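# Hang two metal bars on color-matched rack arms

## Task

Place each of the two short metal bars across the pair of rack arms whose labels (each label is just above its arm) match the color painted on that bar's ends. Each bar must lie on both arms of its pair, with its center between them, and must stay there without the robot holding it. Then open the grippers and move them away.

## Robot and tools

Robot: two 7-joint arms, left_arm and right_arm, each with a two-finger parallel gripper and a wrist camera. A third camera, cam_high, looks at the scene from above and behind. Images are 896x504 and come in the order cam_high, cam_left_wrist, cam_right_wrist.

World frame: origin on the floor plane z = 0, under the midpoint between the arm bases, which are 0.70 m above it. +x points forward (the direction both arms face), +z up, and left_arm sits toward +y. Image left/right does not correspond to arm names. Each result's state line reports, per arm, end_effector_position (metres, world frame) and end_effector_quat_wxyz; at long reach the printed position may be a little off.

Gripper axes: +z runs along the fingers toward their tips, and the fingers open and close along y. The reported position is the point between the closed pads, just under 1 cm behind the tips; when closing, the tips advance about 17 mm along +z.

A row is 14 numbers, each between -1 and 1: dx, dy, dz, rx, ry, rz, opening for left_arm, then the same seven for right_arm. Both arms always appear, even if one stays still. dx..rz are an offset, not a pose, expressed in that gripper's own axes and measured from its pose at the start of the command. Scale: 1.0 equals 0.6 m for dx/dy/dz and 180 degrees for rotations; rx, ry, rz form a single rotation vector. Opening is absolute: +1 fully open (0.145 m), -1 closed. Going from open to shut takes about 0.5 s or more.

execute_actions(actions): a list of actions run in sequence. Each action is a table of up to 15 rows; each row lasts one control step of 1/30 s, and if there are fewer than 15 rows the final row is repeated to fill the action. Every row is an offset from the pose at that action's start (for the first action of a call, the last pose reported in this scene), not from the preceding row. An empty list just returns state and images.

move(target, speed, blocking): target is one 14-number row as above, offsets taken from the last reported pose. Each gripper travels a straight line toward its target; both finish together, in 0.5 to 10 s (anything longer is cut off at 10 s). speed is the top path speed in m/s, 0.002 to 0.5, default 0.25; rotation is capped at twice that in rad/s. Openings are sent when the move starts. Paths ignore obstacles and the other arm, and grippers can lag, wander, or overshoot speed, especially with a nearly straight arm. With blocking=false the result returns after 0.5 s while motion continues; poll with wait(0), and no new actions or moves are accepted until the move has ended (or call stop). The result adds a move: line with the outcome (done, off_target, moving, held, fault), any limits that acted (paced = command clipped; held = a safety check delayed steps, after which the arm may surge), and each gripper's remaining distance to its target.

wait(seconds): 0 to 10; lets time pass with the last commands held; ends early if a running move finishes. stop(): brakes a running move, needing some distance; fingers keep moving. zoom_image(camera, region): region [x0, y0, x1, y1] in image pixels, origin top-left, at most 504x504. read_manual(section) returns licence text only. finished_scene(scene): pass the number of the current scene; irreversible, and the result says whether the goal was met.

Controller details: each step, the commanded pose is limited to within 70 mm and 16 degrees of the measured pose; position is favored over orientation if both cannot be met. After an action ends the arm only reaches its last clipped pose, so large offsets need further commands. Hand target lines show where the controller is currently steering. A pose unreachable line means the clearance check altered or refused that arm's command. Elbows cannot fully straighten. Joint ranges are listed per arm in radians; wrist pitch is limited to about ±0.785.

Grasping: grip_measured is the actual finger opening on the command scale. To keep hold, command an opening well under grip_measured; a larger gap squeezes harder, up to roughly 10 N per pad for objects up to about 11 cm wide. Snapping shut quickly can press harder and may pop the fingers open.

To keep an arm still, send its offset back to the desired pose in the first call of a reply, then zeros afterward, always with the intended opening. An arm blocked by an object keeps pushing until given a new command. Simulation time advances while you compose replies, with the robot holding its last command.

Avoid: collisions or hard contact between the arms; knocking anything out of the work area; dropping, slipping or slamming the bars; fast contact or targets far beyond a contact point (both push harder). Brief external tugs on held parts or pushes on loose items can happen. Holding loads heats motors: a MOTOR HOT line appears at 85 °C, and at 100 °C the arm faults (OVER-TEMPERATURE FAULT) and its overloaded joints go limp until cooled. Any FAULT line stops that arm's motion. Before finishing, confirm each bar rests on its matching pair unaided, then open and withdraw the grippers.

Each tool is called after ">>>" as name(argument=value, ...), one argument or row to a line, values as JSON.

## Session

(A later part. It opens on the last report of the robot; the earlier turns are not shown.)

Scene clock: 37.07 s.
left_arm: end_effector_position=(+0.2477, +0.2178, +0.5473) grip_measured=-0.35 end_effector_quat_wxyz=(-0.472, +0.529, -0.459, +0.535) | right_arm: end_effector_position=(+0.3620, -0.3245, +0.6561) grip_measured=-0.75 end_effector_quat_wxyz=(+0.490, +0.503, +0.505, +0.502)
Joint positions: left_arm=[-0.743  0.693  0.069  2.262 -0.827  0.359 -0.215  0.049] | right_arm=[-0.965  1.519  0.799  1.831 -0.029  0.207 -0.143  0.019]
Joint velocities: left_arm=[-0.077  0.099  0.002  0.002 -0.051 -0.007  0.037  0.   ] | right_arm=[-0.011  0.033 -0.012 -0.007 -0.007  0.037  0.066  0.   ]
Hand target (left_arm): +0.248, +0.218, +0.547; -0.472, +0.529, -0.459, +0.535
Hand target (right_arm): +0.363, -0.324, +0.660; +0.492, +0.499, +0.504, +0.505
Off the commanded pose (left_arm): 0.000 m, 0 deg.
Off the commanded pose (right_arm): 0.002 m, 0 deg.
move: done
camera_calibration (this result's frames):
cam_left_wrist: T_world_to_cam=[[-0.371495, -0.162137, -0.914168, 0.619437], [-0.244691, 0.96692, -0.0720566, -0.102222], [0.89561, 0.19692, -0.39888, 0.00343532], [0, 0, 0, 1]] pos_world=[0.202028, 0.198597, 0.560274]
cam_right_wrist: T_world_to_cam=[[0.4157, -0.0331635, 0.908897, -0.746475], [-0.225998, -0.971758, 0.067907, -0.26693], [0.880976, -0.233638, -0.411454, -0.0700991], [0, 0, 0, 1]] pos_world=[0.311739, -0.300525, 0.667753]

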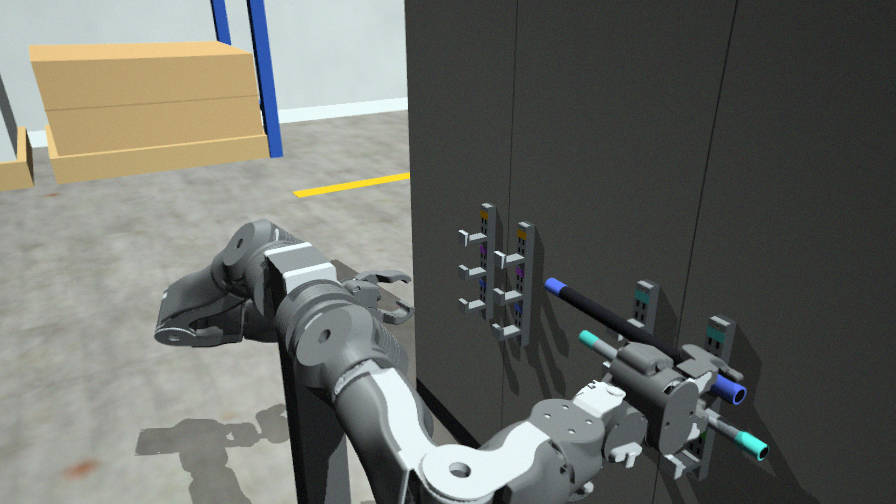

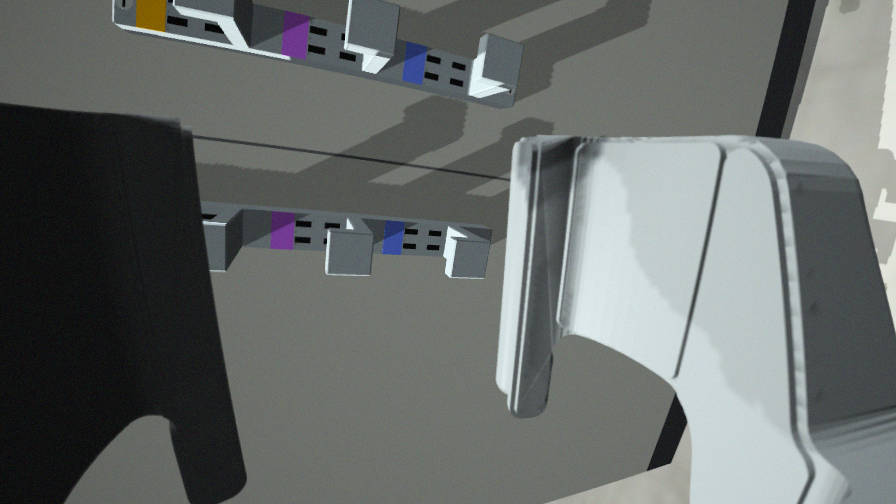

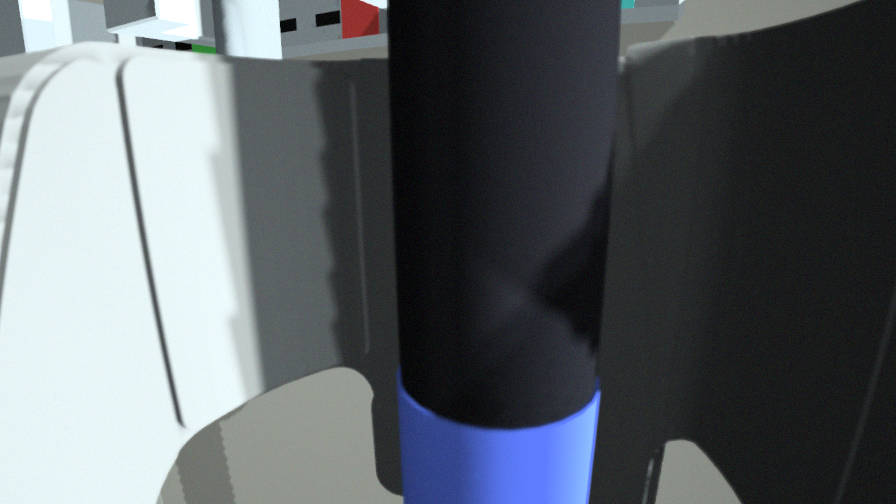

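>>> move(
  target=[0,0,0,0,0,0,-0.35, 0.405,-0.125,0,0,0,0,-1],
  speed=0.15,
)

Scene clock: 39.73 s.
left_arm: end_effector_position=(+0.2477, +0.2178, +0.5473) grip_measured=-0.35 end_effector_quat_wxyz=(-0.472, +0.529, -0.459, +0.535) | right_arm: end_effector_position=(+0.3372, -0.1009, +0.5904) grip_measured=-0.75 end_effector_quat_wxyz=(+0.213, +0.403, +0.702, +0.548)
Joint positions: left_arm=[-0.743  0.693  0.069  2.262 -0.827  0.359 -0.215  0.049] | right_arm=[-1.304  2.007  0.95   2.045  0.159  0.181 -0.109  0.019]
Joint velocities: left_arm=[-0.077  0.055  0.002 -0.012  0.022  0.022  0.037  0.   ] | right_arm=[ 0.099  0.011 -0.007  0.007 -0.081  0.007 -0.022 -0.   ]
Hand target (left_arm): +0.248, +0.218, +0.547; -0.472, +0.529, -0.459, +0.535
Hand target (right_arm): +0.336, -0.100, +0.590; +0.210, +0.400, +0.705, +0.547
Off the commanded pose (left_arm): 0.000 m, 0 deg.
Off the commanded pose (right_arm): 0.029 m, 41 deg; orientation clipped at the last step of the last action.
joint sent to its limit (right arm) — the command would take joint 1 (shoulder pitch) past its lower limit and joint 2 (shoulder roll) past its upper limit, so those joints were sent only as far as their limits.
move: off_target (right_arm); limits=paced
camera_calibration (this result's frames):
cam_left_wrist: T_world_to_cam=[[-0.371495, -0.162137, -0.914168, 0.619437], [-0.244691, 0.96692, -0.0720566, -0.102222], [0.89561, 0.19692, -0.39888, 0.00343532], [0, 0, 0, 1]] pos_world=[0.202028, 0.198597, 0.560274]
cam_right_wrist: T_world_to_cam=[[0.618215, 0.284748, 0.732618, -0.601163], [0.412355, -0.911003, 0.00611825, -0.223434], [0.669159, 0.298316, -0.680613, 0.260966], [0, 0, 0, 1]] pos_world=[0.289154, -0.110219, 0.619407]

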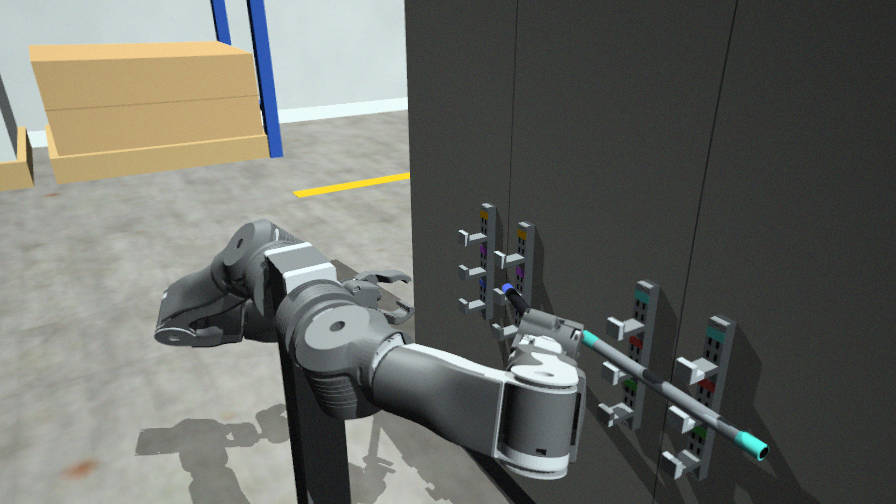

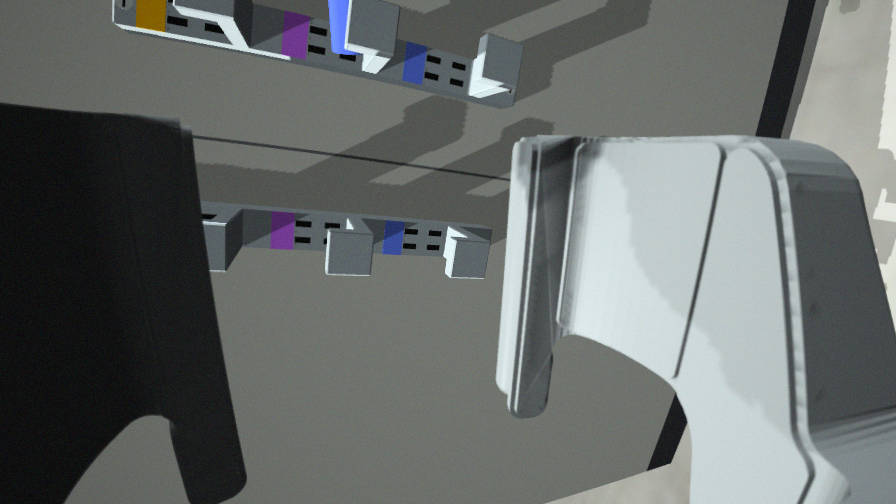

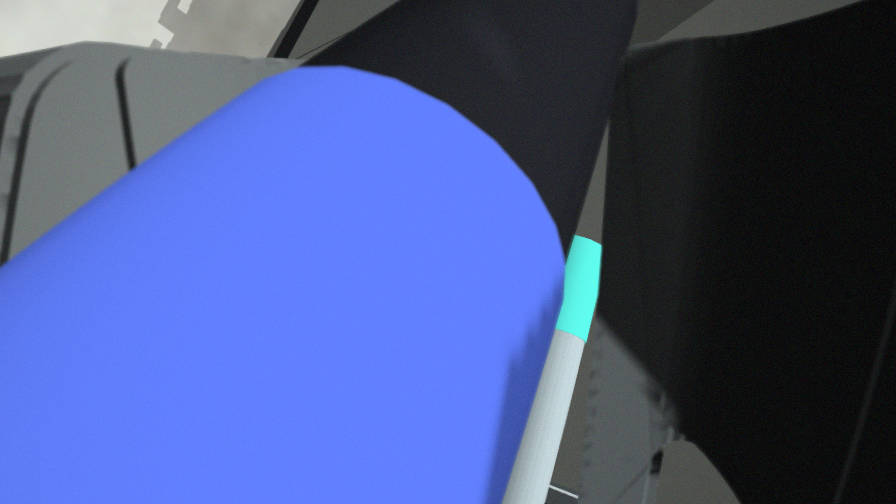

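>>> move(
  target=[0,0,0,0,0,0,-0.35, -0.055,0.005,-0.123,0,0,0,-1],
  speed=0.04,
)

Scene clock: 43.50 s.
left_arm: end_effector_position=(+0.2477, +0.2178, +0.5473) grip_measured=-0.35 end_effector_quat_wxyz=(-0.472, +0.529, -0.459, +0.535) | right_arm: end_effector_position=(+0.3035, -0.1712, +0.6099) grip_measured=-0.75 end_effector_quat_wxyz=(+0.212, +0.405, +0.702, +0.546)
Joint positions: left_arm=[-0.743  0.693  0.069  2.262 -0.827  0.359 -0.215  0.049] | right_arm=[-1.147  1.556  0.954  2.097  0.023 -0.128  0.176  0.019]
Joint velocities: left_arm=[-0.033 -0.055  0.012 -0.002 -0.007  0.037  0.022  0.   ] | right_arm=[-0.033 -0.033 -0.012  0.002  0.022 -0.037 -0.007 -0.   ]
Hand target (left_arm): +0.248, +0.218, +0.547; -0.472, +0.529, -0.459, +0.535
Hand target (right_arm): +0.304, -0.170, +0.613; +0.214, +0.401, +0.701, +0.549
Off the commanded pose (left_arm): 0.000 m, 0 deg.
Off the commanded pose (right_arm): 0.002 m, 0 deg.
move: done
camera_calibration (this result's frames):
cam_left_wrist: T_world_to_cam=[[-0.371495, -0.162137, -0.914168, 0.619437], [-0.244691, 0.96692, -0.0720566, -0.102222], [0.89561, 0.19692, -0.39888, 0.00343532], [0, 0, 0, 1]] pos_world=[0.202028, 0.198597, 0.560274]
cam_right_wrist: T_world_to_cam=[[0.623012, 0.28467, 0.728573, -0.573546], [0.409705, -0.912198, 0.00607218, -0.273022], [0.666331, 0.294717, -0.684941, 0.320681], [0, 0, 0, 1]] pos_world=[0.255505, -0.180289, 0.639176]

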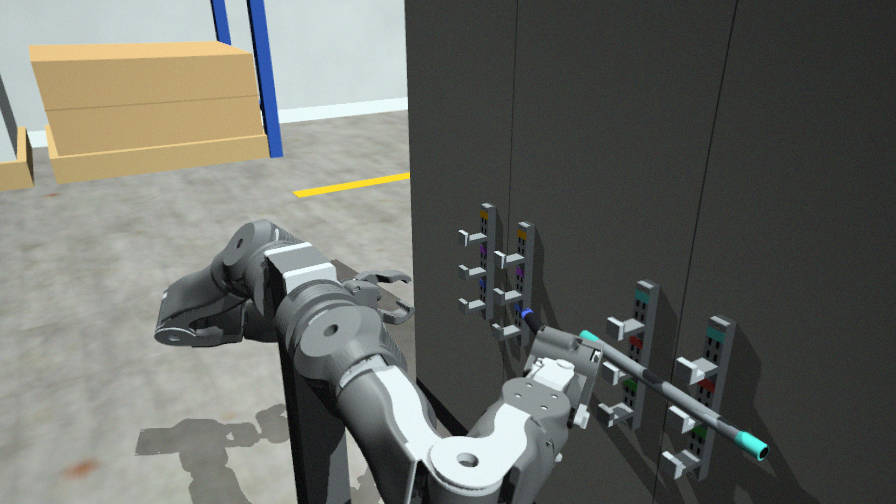

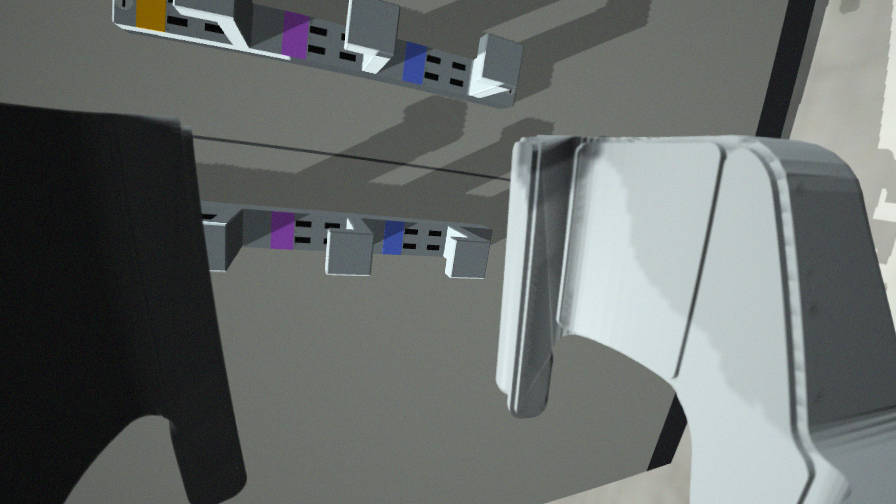

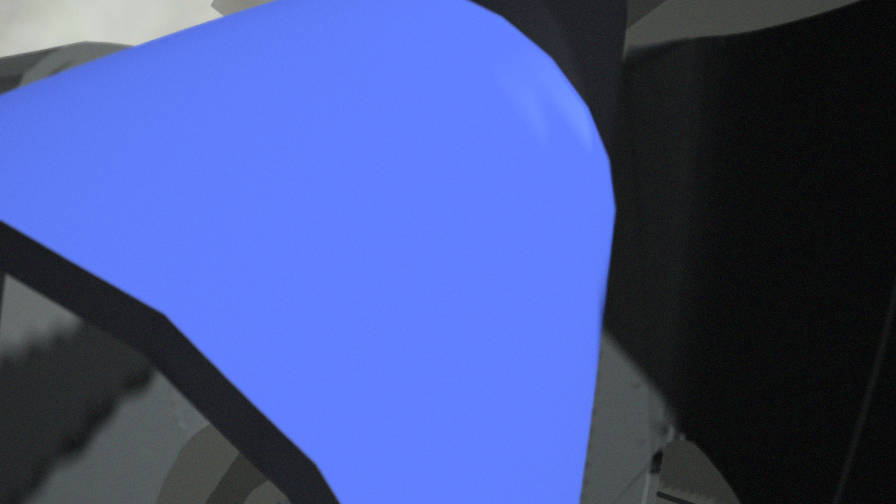

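>>> move(
  target=[0.40,0,0.04,0,0.163,-0.03,-0.2, 0.034,-0.019,-0.043,0,0,0,-1],
  speed=0.1,
)

Scene clock: 48.87 s.
left_arm: end_effector_position=(+0.2722, -0.0194, +0.5796) grip_measured=-0.20 end_effector_quat_wxyz=(-0.317, +0.393, -0.540, +0.673) | right_arm: end_effector_position=(+0.2686, -0.1720, +0.6078) grip_measured=-0.74 end_effector_quat_wxyz=(+0.211, +0.408, +0.703, +0.542)
Joint positions: left_arm=[ 0.082  0.346 -0.872  2.134 -1.231  0.5    0.168  0.061] | right_arm=[-1.117  1.35   0.954  2.242 -0.045 -0.146  0.279  0.019]
Joint velocities: left_arm=[-0.055 -0.011 -0.002  0.012  0.007  0.095 -0.037  0.   ] | right_arm=[-0.011 -0.011 -0.002 -0.002  0.066  0.051 -0.007 -0.   ]
Hand target (left_arm): +0.272, -0.020, +0.578; -0.315, +0.393, -0.544, +0.671
Hand target (right_arm): +0.269, -0.171, +0.611; +0.213, +0.404, +0.703, +0.546
Off the commanded pose (left_arm): 0.001 m, 1 deg.
Off the commanded pose (right_arm): 0.003 m, 1 deg.
move: done
camera_calibration (this result's frames):
cam_left_wrist: T_world_to_cam=[[-0.356194, -0.0437864, -0.933386, 0.628881], [0.268337, 0.952033, -0.147063, 0.0390428], [0.895054, -0.302845, -0.327359, -0.00992122], [0, 0, 0, 1]] pos_world=[0.222407, -0.0126382, 0.589482]
cam_right_wrist: T_world_to_cam=[[0.630896, 0.284718, 0.721738, -0.54806], [0.406092, -0.913815, 0.0055117, -0.258444], [0.661104, 0.289615, -0.692145, 0.347594], [0, 0, 0, 1]] pos_world=[0.220925, -0.180796, 0.637565]

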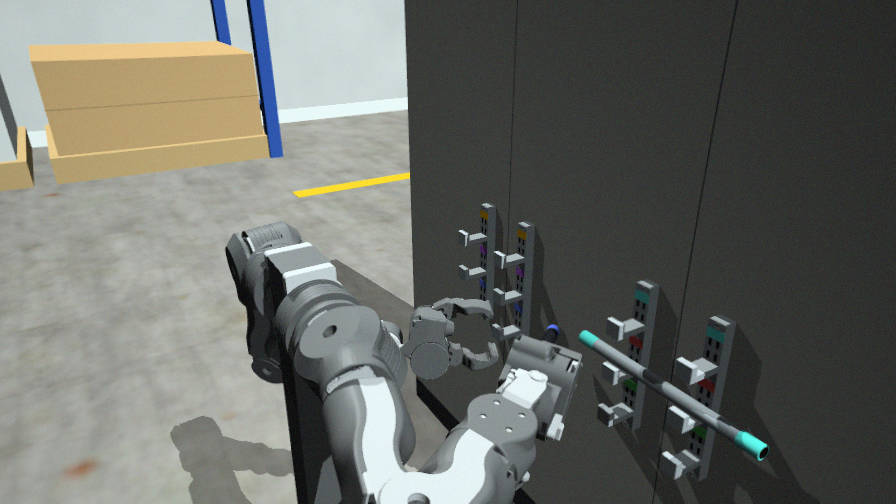

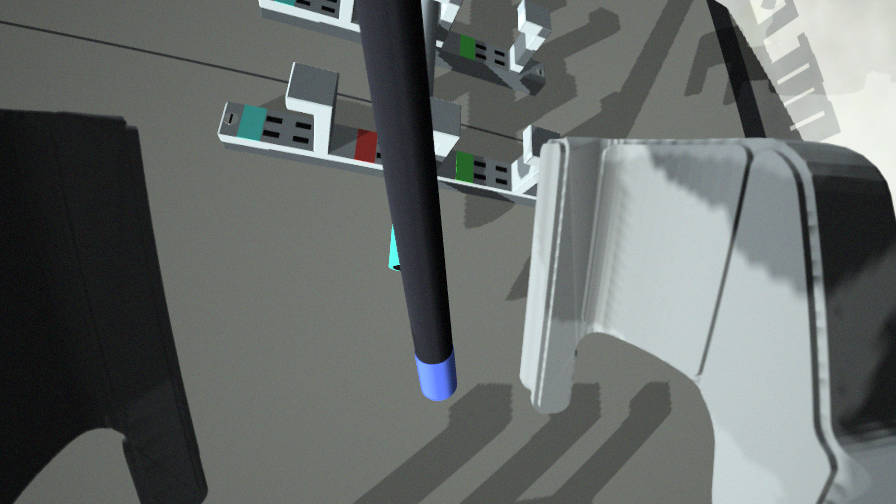

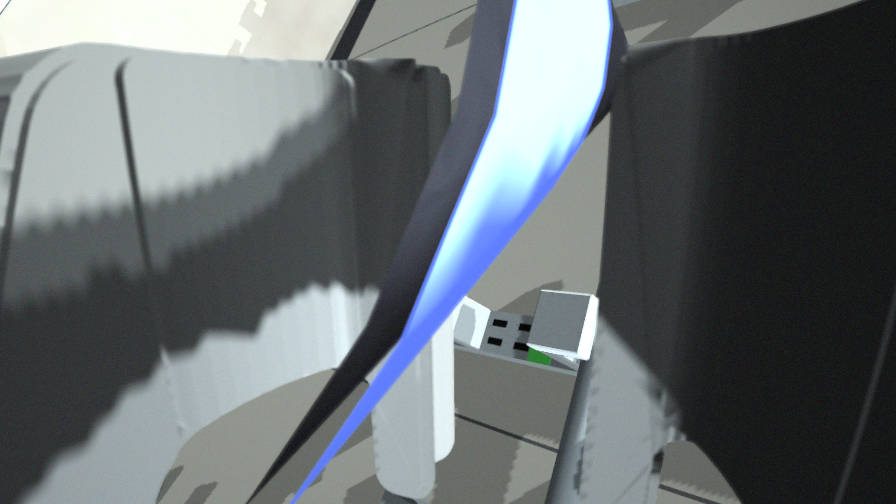

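>>> move(
  target=[-0.05,0,-0.07,0,0,0,-0.2, 0,0,0,-0.1,0.14,0,-1],
  speed=0.1,
)

Scene clock: 53.23 s.
left_arm: end_effector_position=(+0.2506, +0.0261, +0.5661) grip_measured=-0.20 end_effector_quat_wxyz=(-0.315, +0.398, -0.542, +0.669) | right_arm: end_effector_position=(+0.2697, -0.1728, +0.6062) grip_measured=-0.74 end_effector_quat_wxyz=(+0.117, +0.244, +0.644, +0.716)
Joint positions: left_arm=[-0.093  0.59  -0.778  2.246 -1.095  0.454 -0.008  0.061] | right_arm=[-1.157  1.605  0.645  1.832 -0.317 -0.738 -0.546  0.019]
Joint velocities: left_arm=[-0.121 -0.055  0.007 -0.012 -0.022 -0.022  0.037  0.   ] | right_arm=[ 0.011 -0.011 -0.012 -0.007 -0.022  0.007 -0.022  0.   ]
Hand target (left_arm): +0.250, +0.026, +0.569; -0.316, +0.395, -0.539, +0.673
Hand target (right_arm): +0.270, -0.173, +0.609; +0.115, +0.244, +0.637, +0.722
Off the commanded pose (left_arm): 0.003 m, 1 deg.
Off the commanded pose (right_arm): 0.002 m, 1 deg.
move: done
camera_calibration (this result's frames):
cam_left_wrist: T_world_to_cam=[[-0.367474, -0.04129, -0.929117, 0.610945], [0.26246, 0.953804, -0.146192, 0.000435721], [0.892232, -0.297578, -0.339661, 0.0263164], [0, 0, 0, 1]] pos_world=[0.200912, 0.0326415, 0.576642]
cam_right_wrist: T_world_to_cam=[[0.361103, 0.199959, 0.910835, -0.603919], [0.71615, -0.685055, -0.133527, -0.21941], [0.597273, 0.700511, -0.390576, 0.251391], [0, 0, 0, 1]] pos_world=[0.225058, -0.205651, 0.618961]

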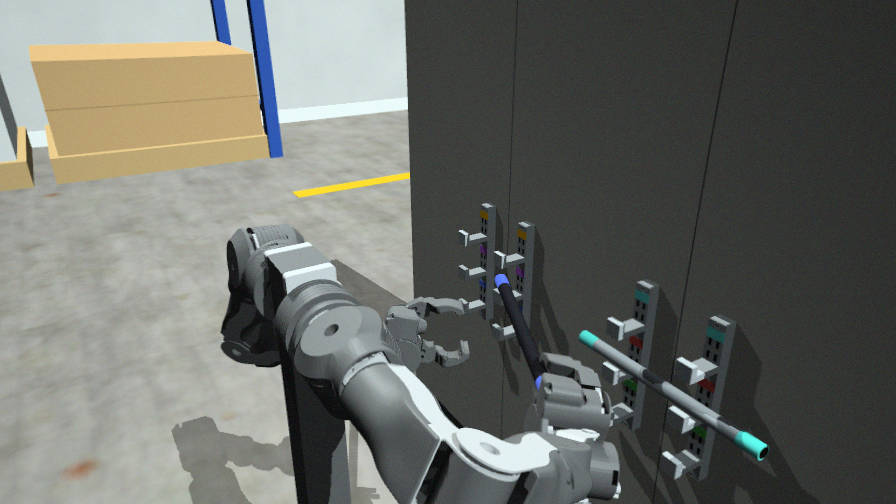

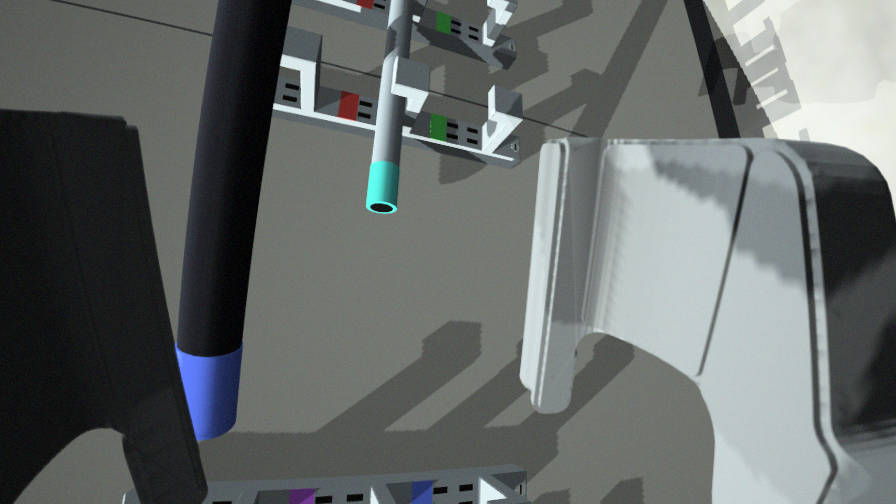

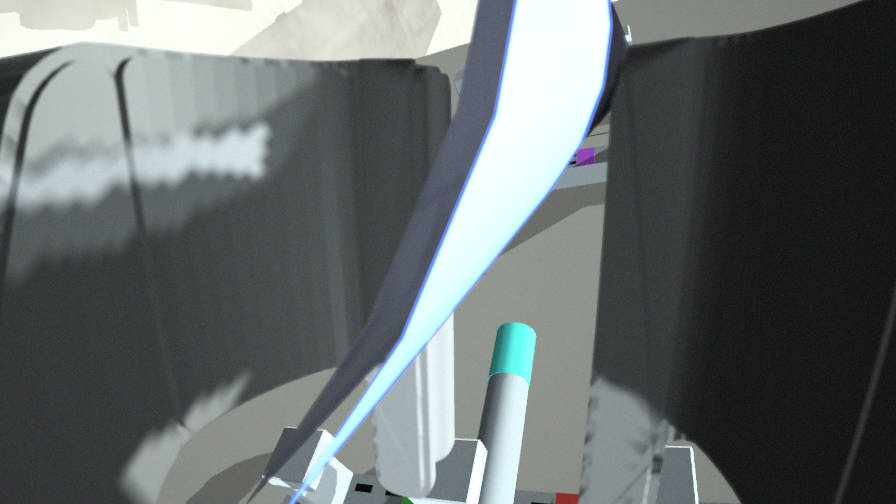

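>>> move(
  target=[0.049,-0.068,0.07,0,0,0.07,-0.2, 0,0,0,0,0,0,-1],
  speed=0.1,
)

Scene clock: 55.87 s.
left_arm: end_effector_position=(+0.2730, -0.0100, +0.6170) grip_measured=-0.20 end_effector_quat_wxyz=(+0.389, -0.332, +0.582, -0.632) | right_arm: end_effector_position=(+0.2694, -0.1725, +0.6054) grip_measured=-0.74 end_effector_quat_wxyz=(+0.116, +0.243, +0.646, +0.714)
Joint positions: left_arm=[ 0.282  0.437 -0.94   2.27  -1.401  0.585  0.472  0.061] | right_arm=[-1.157  1.605  0.645  1.832 -0.322 -0.738 -0.543  0.019]
Joint velocities: left_arm=[ 0.055 -0.011 -0.002 -0.027 -0.007 -0.007  0.007 -0.   ] | right_arm=[ 0.121  0.077  0.002 -0.012 -0.051 -0.037  0.007  0.   ]
Hand target (left_arm): +0.273, -0.010, +0.615; +0.388, -0.334, +0.584, -0.630
Hand target (right_arm): +0.270, -0.173, +0.606; +0.117, +0.244, +0.643, +0.716
Off the commanded pose (left_arm): 0.001 m, 1 deg.
Off the commanded pose (right_arm): 0.001 m, 0 deg.
move: done
camera_calibration (this result's frames):
cam_left_wrist: T_world_to_cam=[[-0.261089, 0.136395, -0.95563, 0.653987], [0.249338, 0.965902, 0.0697391, -0.093011], [0.932557, -0.220067, -0.286195, -0.0304076], [0, 0, 0, 1]] pos_world=[0.222297, -0.00605272, 0.622753]
cam_right_wrist: T_world_to_cam=[[0.360561, 0.206488, 0.909592, -0.601028], [0.718005, -0.683911, -0.12936, -0.22189], [0.595369, 0.699734, -0.394851, 0.25406], [0, 0, 0, 1]] pos_world=[0.224766, -0.205422, 0.618303]

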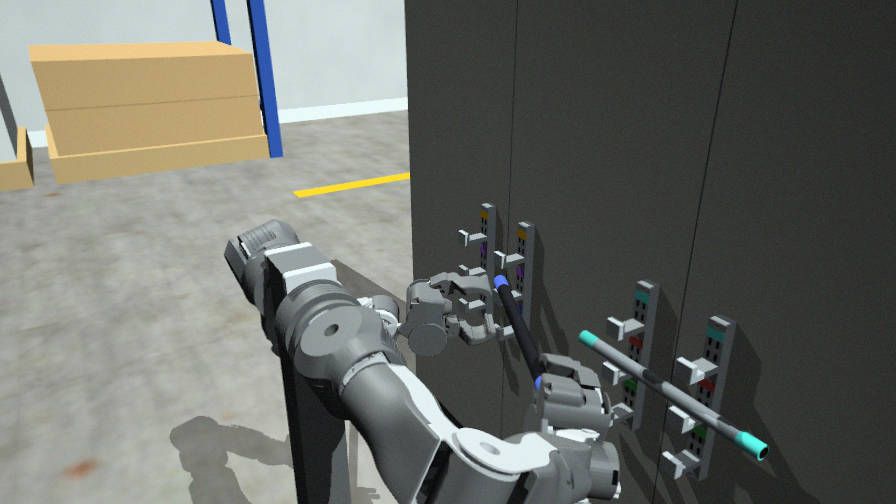

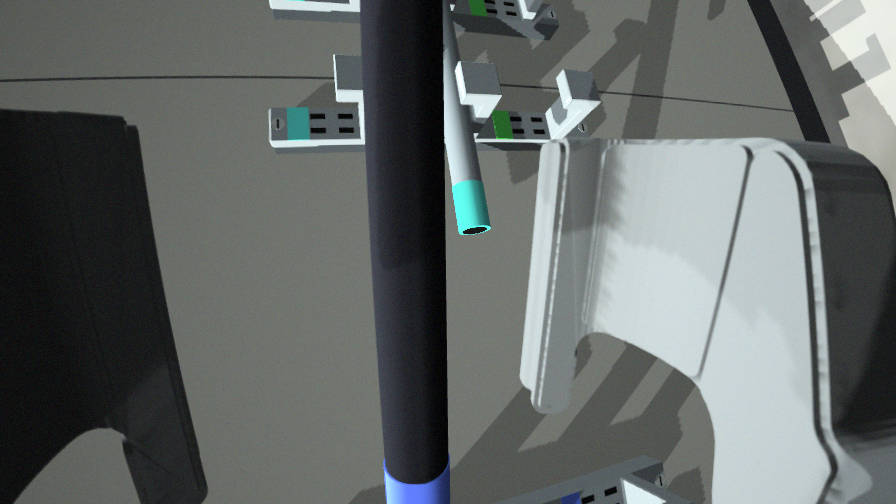

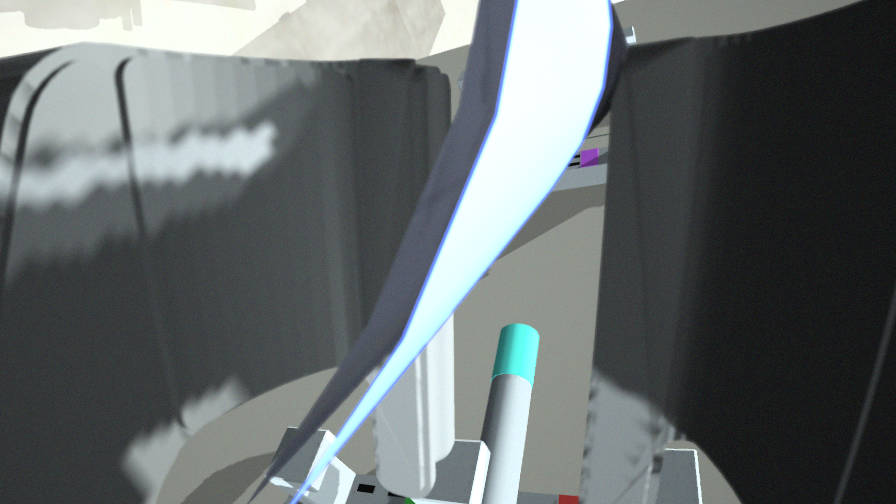

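>>> move(
  target=[0.025,0,0.095,0,0,0,-0.2, 0,0,0,0,0,0,-1],
  speed=0.05,
)

Scene clock: 57.80 s.
left_arm: end_effector_position=(+0.3160, -0.0493, +0.6239) grip_measured=-0.20 end_effector_quat_wxyz=(+0.392, -0.332, +0.580, -0.633) | right_arm: end_effector_position=(+0.2690, -0.1722, +0.6045) grip_measured=-0.74 end_effector_quat_wxyz=(+0.116, +0.242, +0.649, +0.712)
Joint positions: left_arm=[ 0.459  0.221 -0.946  2.015 -1.386  0.554  0.498  0.061] | right_arm=[-1.157  1.605  0.645  1.832 -0.327 -0.738 -0.54   0.019]
Joint velocities: left_arm=[ 0.121  0.143 -0.017  0.002 -0.051 -0.051 -0.007 -0.   ] | right_arm=[ 0.055 -0.011 -0.002 -0.012 -0.125 -0.022  0.037 -0.   ]
Hand target (left_arm): +0.316, -0.050, +0.623; +0.390, -0.330, +0.583, -0.632
Hand target (right_arm): +0.269, -0.173, +0.605; +0.116, +0.243, +0.646, +0.714
Off the commanded pose (left_arm): 0.002 m, 0 deg.
Off the commanded pose (right_arm): 0.001 m, 0 deg.
move: done
camera_calibration (this result's frames):
cam_left_wrist: T_world_to_cam=[[-0.255705, 0.133738, -0.95746, 0.676527], [0.244912, 0.967039, 0.0696681, -0.064843], [0.935218, -0.216679, -0.28003, -0.0816801], [0, 0, 0, 1]] pos_world=[0.265261, -0.0454699, 0.629392]
cam_right_wrist: T_world_to_cam=[[0.360001, 0.213008, 0.90831, -0.598114], [0.719853, -0.682743, -0.125197, -0.224359], [0.593474, 0.69892, -0.399123, 0.256713], [0, 0, 0, 1]] pos_world=[0.224474, -0.205198, 0.617644]

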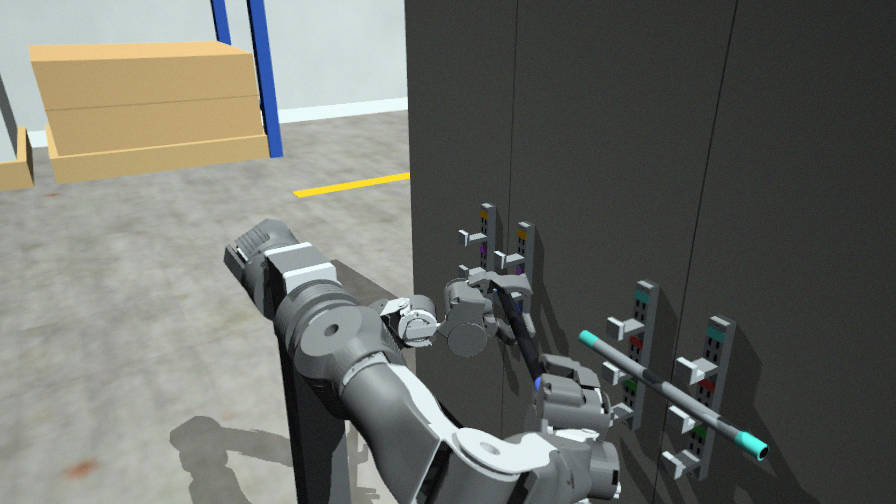

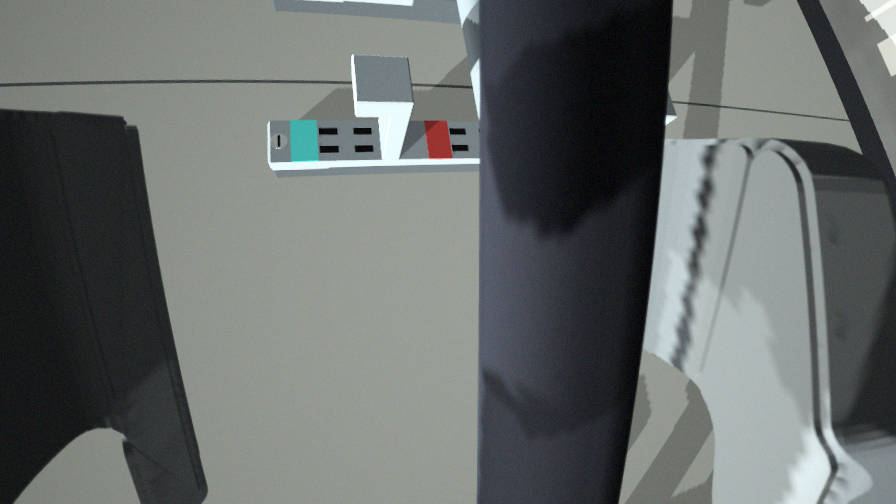

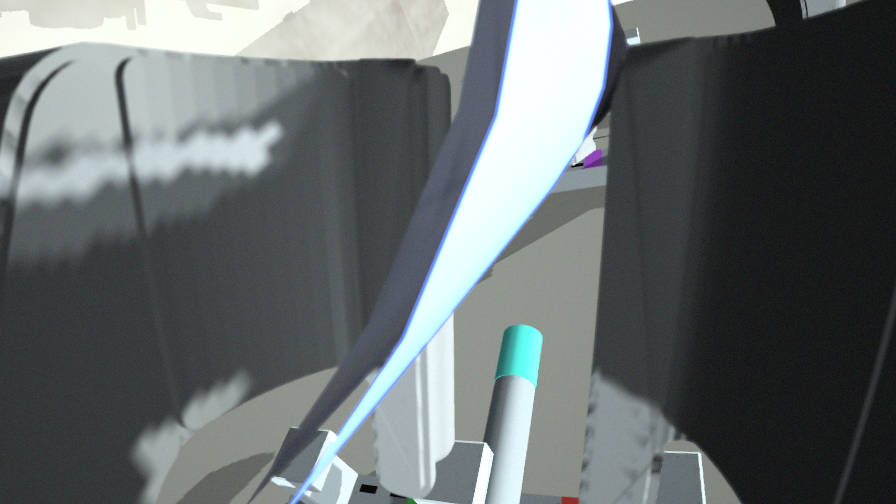

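>>> execute_actions(
  actions=[
    [[0,0.018,-0.015,0,0,0,-0.2, 0,0,0,0,0,0,-1]],
    [[0,0,0,0,0,0,-0.6, 0,0,0,0,0,0,-1]],
    [[0,0,0,0,0,0,-1, 0,0,0,0,0,0,-1]],
    [[0,0,0,0,0,0,-1, 0,0,0,0,0,0,-1]],
  ],
)

Scene clock: 60.07 s.
left_arm: end_effector_position=(+0.3093, -0.0461, +0.6101) grip_measured=-1.00 end_effector_quat_wxyz=(+0.388, -0.334, +0.584, -0.630) | right_arm: end_effector_position=(+0.2684, -0.1719, +0.6031) grip_measured=-0.75 end_effector_quat_wxyz=(+0.116, +0.240, +0.653, +0.709)
Joint positions: left_arm=[ 0.405  0.249 -0.958  2.025 -1.388  0.555  0.455  0.   ] | right_arm=[-1.157  1.605  0.645  1.832 -0.333 -0.738 -0.535  0.019]
Joint velocities: left_arm=[-0.011  0.033  0.002 -0.007 -0.139 -0.022  0.037 -0.   ] | right_arm=[-0.011  0.011 -0.022 -0.012 -0.081  0.007 -0.022  0.   ]
Hand target (left_arm): +0.309, -0.046, +0.610; +0.388, -0.334, +0.583, -0.631
Hand target (right_arm): +0.268, -0.172, +0.603; +0.116, +0.240, +0.653, +0.709
Off the commanded pose (left_arm): 0.000 m, 0 deg.
Off the commanded pose (right_arm): 0.000 m, 0 deg.
camera_calibration (this result's frames):
cam_left_wrist: T_world_to_cam=[[-0.267237, 0.137438, -0.953779, 0.662622], [0.248188, 0.966202, 0.0696891, -0.0663237], [0.931121, -0.218093, -0.292315, -0.0699119], [0, 0, 0, 1]] pos_world=[0.258634, -0.0422348, 0.616181]
cam_right_wrist: T_world_to_cam=[[0.35992, 0.223193, 0.905893, -0.593463], [0.722432, -0.681086, -0.119224, -0.227893], [0.590381, 0.697357, -0.406378, 0.26114], [0, 0, 0, 1]] pos_world=[0.224064, -0.204866, 0.616565]

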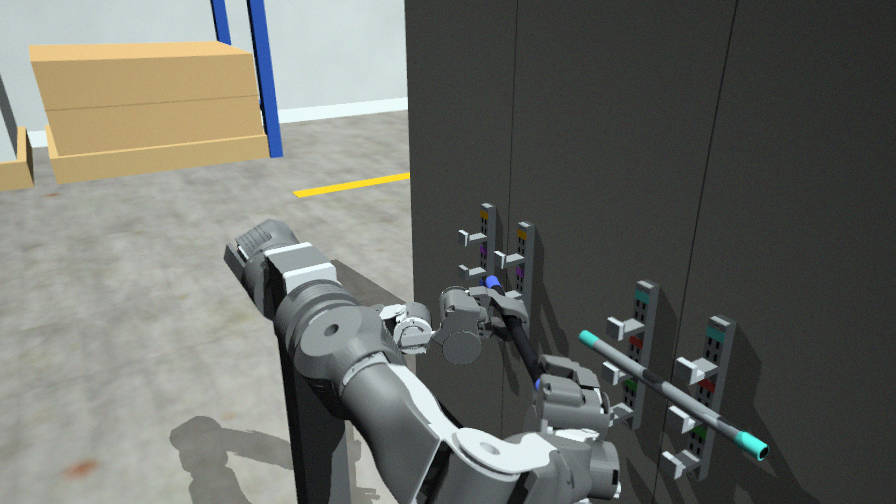

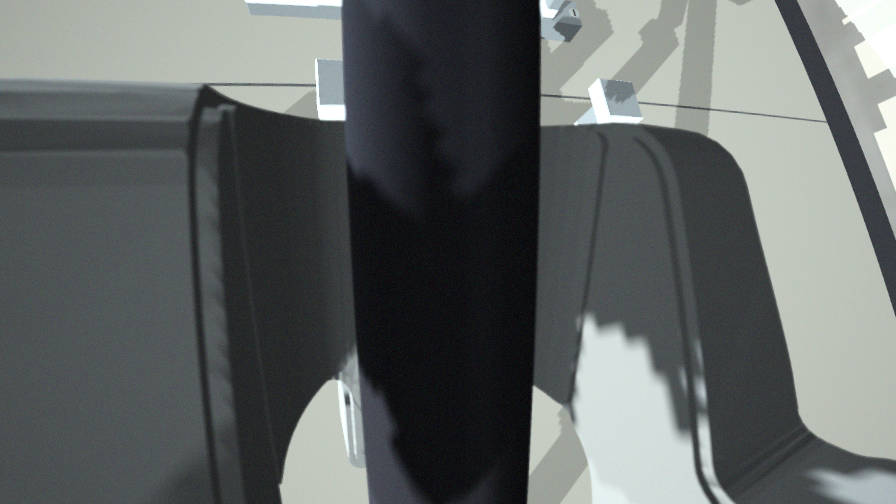

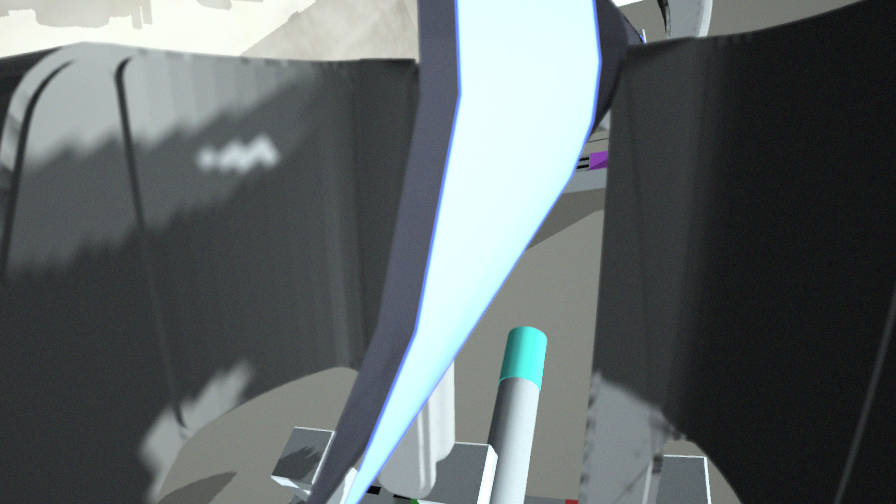

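>>> execute_actions(
  actions=[
    [[0,0,0,0,0,0,-0.5, 0,0,0,0,0,0,-1]],
    [[0,0,-0.035,0,0,0,-0.5, 0,0,0,0,0,0,-1]],
    [[0,0,0,0,0,0,-0.7, 0,0,0,0,0,0,-1]],
    [[0,0,0,0,0,0,-1, 0,0,0,0,0,0,-1]],
    [[0,0,0,0,0,0,-1, 0,0,0,0,0,0,-1]],
  ],
)

Scene clock: 63.00 s.
left_arm: end_effector_position=(+0.2905, -0.0374, +0.6063) grip_measured=-1.00 end_effector_quat_wxyz=(+0.383, -0.335, +0.587, -0.630) | right_arm: end_effector_position=(+0.2671, -0.1710, +0.6002) grip_measured=-0.74 end_effector_quat_wxyz=(+0.115, +0.236, +0.661, +0.703)
Joint positions: left_arm=[ 0.34   0.305 -0.975  2.116 -1.417  0.574  0.466  0.   ] | right_arm=[-1.157  1.605  0.645  1.832 -0.349 -0.739 -0.527  0.019]
Joint velocities: left_arm=[-0.099 -0.033 -0.017 -0.002  0.066 -0.066 -0.022  0.   ] | right_arm=[-0.011  0.033 -0.002  0.002 -0.022 -0.007 -0.007  0.   ]
Hand target (left_arm): +0.291, -0.037, +0.606; +0.383, -0.335, +0.587, -0.630
Hand target (right_arm): +0.267, -0.171, +0.600; +0.115, +0.236, +0.661, +0.703
Off the commanded pose (left_arm): 0.000 m, 0 deg.
Off the commanded pose (right_arm): 0.000 m, 0 deg.
camera_calibration (this result's frames):
cam_left_wrist: T_world_to_cam=[[-0.275361, 0.140502, -0.951018, 0.653571], [0.255021, 0.964495, 0.0686534, -0.0712254], [0.926898, -0.223625, -0.301415, -0.0450747], [0, 0, 0, 1]] pos_world=[0.239911, -0.0332114, 0.612861]
cam_right_wrist: T_world_to_cam=[[0.357587, 0.244752, 0.901237, -0.58341], [0.728866, -0.676483, -0.10548, -0.235852], [0.583855, 0.694599, -0.420292, 0.269808], [0, 0, 0, 1]] pos_world=[0.222995, -0.204167, 0.614311]

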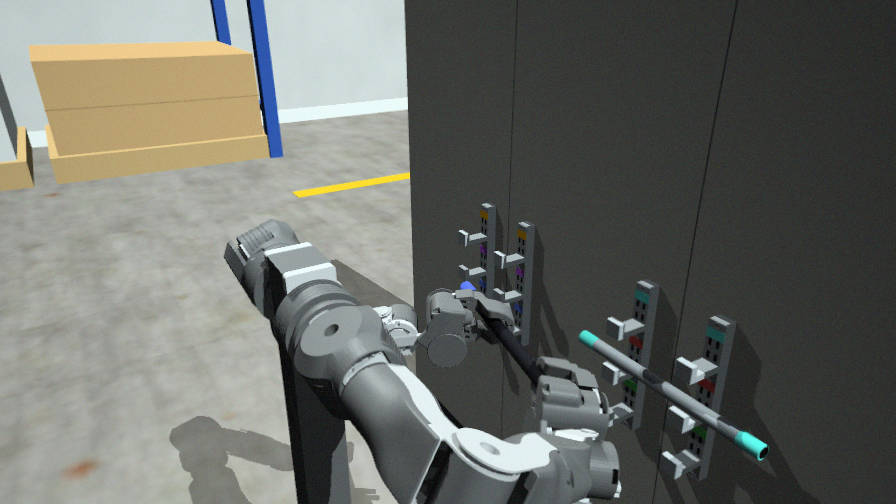

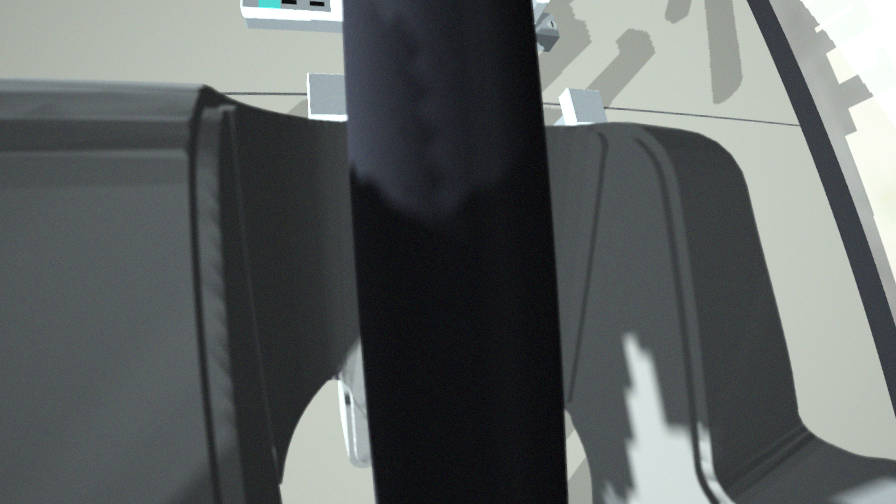

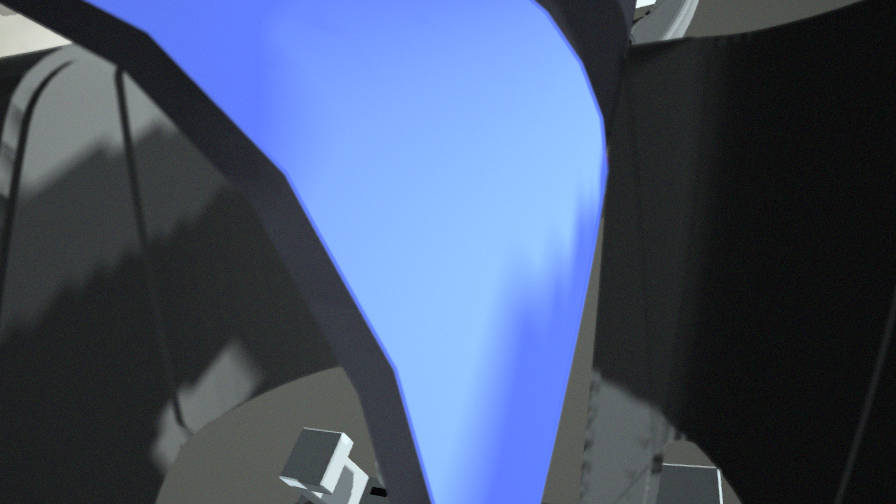

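>>> execute_actions(
  actions=[
    [[0,0,0,0,0,0,-0.1, 0,0,0,0,0,0,-1]],
    [[0,0,0,0,0,0,-0.1, 0,0,0,0,0,0,-1]],
    [[0,0,-0.04,0,0,0,-0.1, 0,0,0,0,0,0,-1]],
    [[0,0,0,0,0,0,-0.1, 0,0,0,0,0,0,-1]],
  ],
)

Scene clock: 65.37 s.
left_arm: end_effector_position=(+0.2693, -0.0267, +0.6032) grip_measured=-0.10 end_effector_quat_wxyz=(+0.381, -0.335, +0.589, -0.629) | right_arm: end_effector_position=(+0.2655, -0.1701, +0.5961) grip_measured=-0.74 end_effector_quat_wxyz=(+0.114, +0.230, +0.672, +0.694)
Joint positions: left_arm=[ 0.261  0.373 -0.994  2.213 -1.458  0.594  0.465  0.068] | right_arm=[-1.157  1.605  0.645  1.832 -0.37  -0.738 -0.515  0.019]
Joint velocities: left_arm=[ 0.055  0.033 -0.022 -0.012 -0.007 -0.007 -0.037  0.   ] | right_arm=[-0.077  0.011 -0.007  0.022  0.007 -0.037 -0.051  0.   ]
Hand target (left_arm): +0.269, -0.027, +0.603; +0.381, -0.335, +0.589, -0.629
Hand target (right_arm): +0.266, -0.170, +0.597; +0.114, +0.232, +0.669, +0.696
Off the commanded pose (left_arm): 0.000 m, 0 deg.
Off the commanded pose (right_arm): 0.001 m, 0 deg.
camera_calibration (this result's frames):
cam_left_wrist: T_world_to_cam=[[-0.279145, 0.142938, -0.949551, 0.643513], [0.258853, 0.963454, 0.0689342, -0.0772366], [0.924702, -0.226552, -0.305943, -0.020701], [0, 0, 0, 1]] pos_world=[0.218769, -0.0222584, 0.610039]
cam_right_wrist: T_world_to_cam=[[0.354384, 0.274599, 0.893872, -0.569057], [0.736455, -0.671019, -0.0858368, -0.247302], [0.576234, 0.688716, -0.440028, 0.281189], [0, 0, 0, 1]] pos_world=[0.221761, -0.203341, 0.611167]

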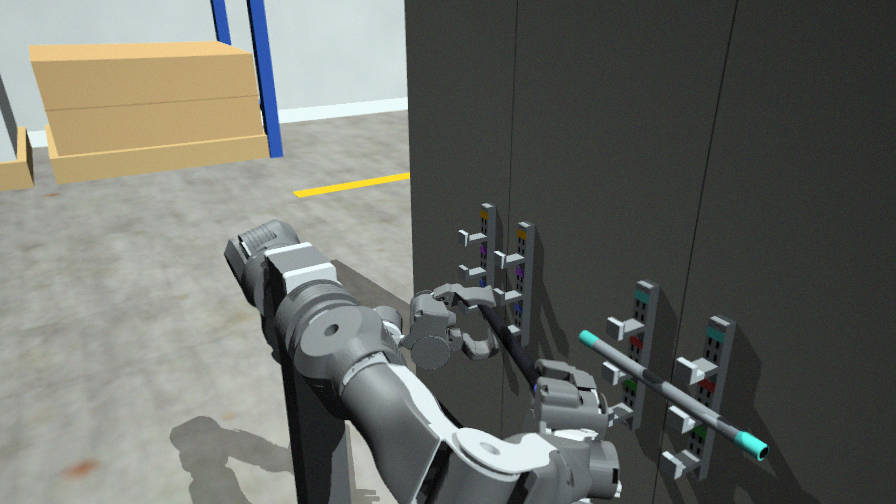

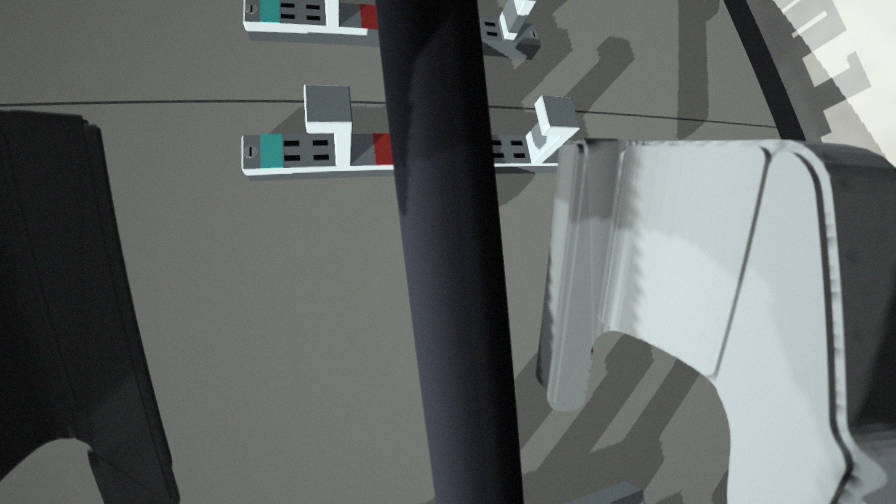

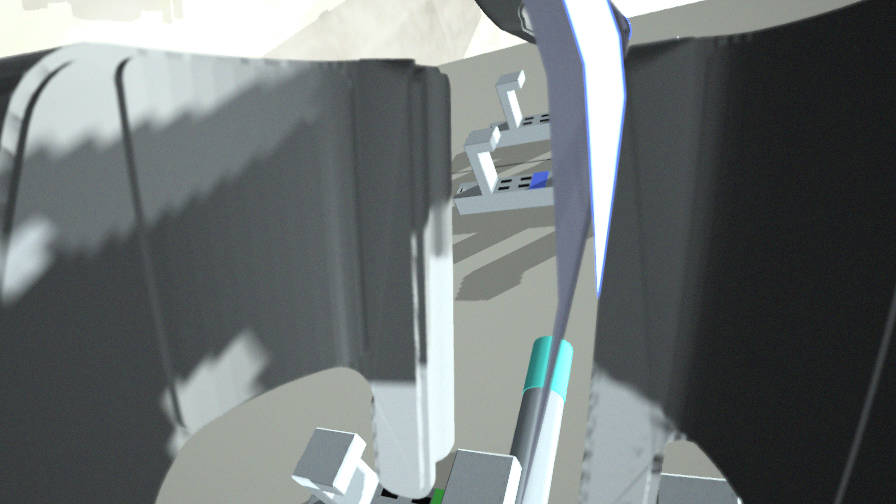

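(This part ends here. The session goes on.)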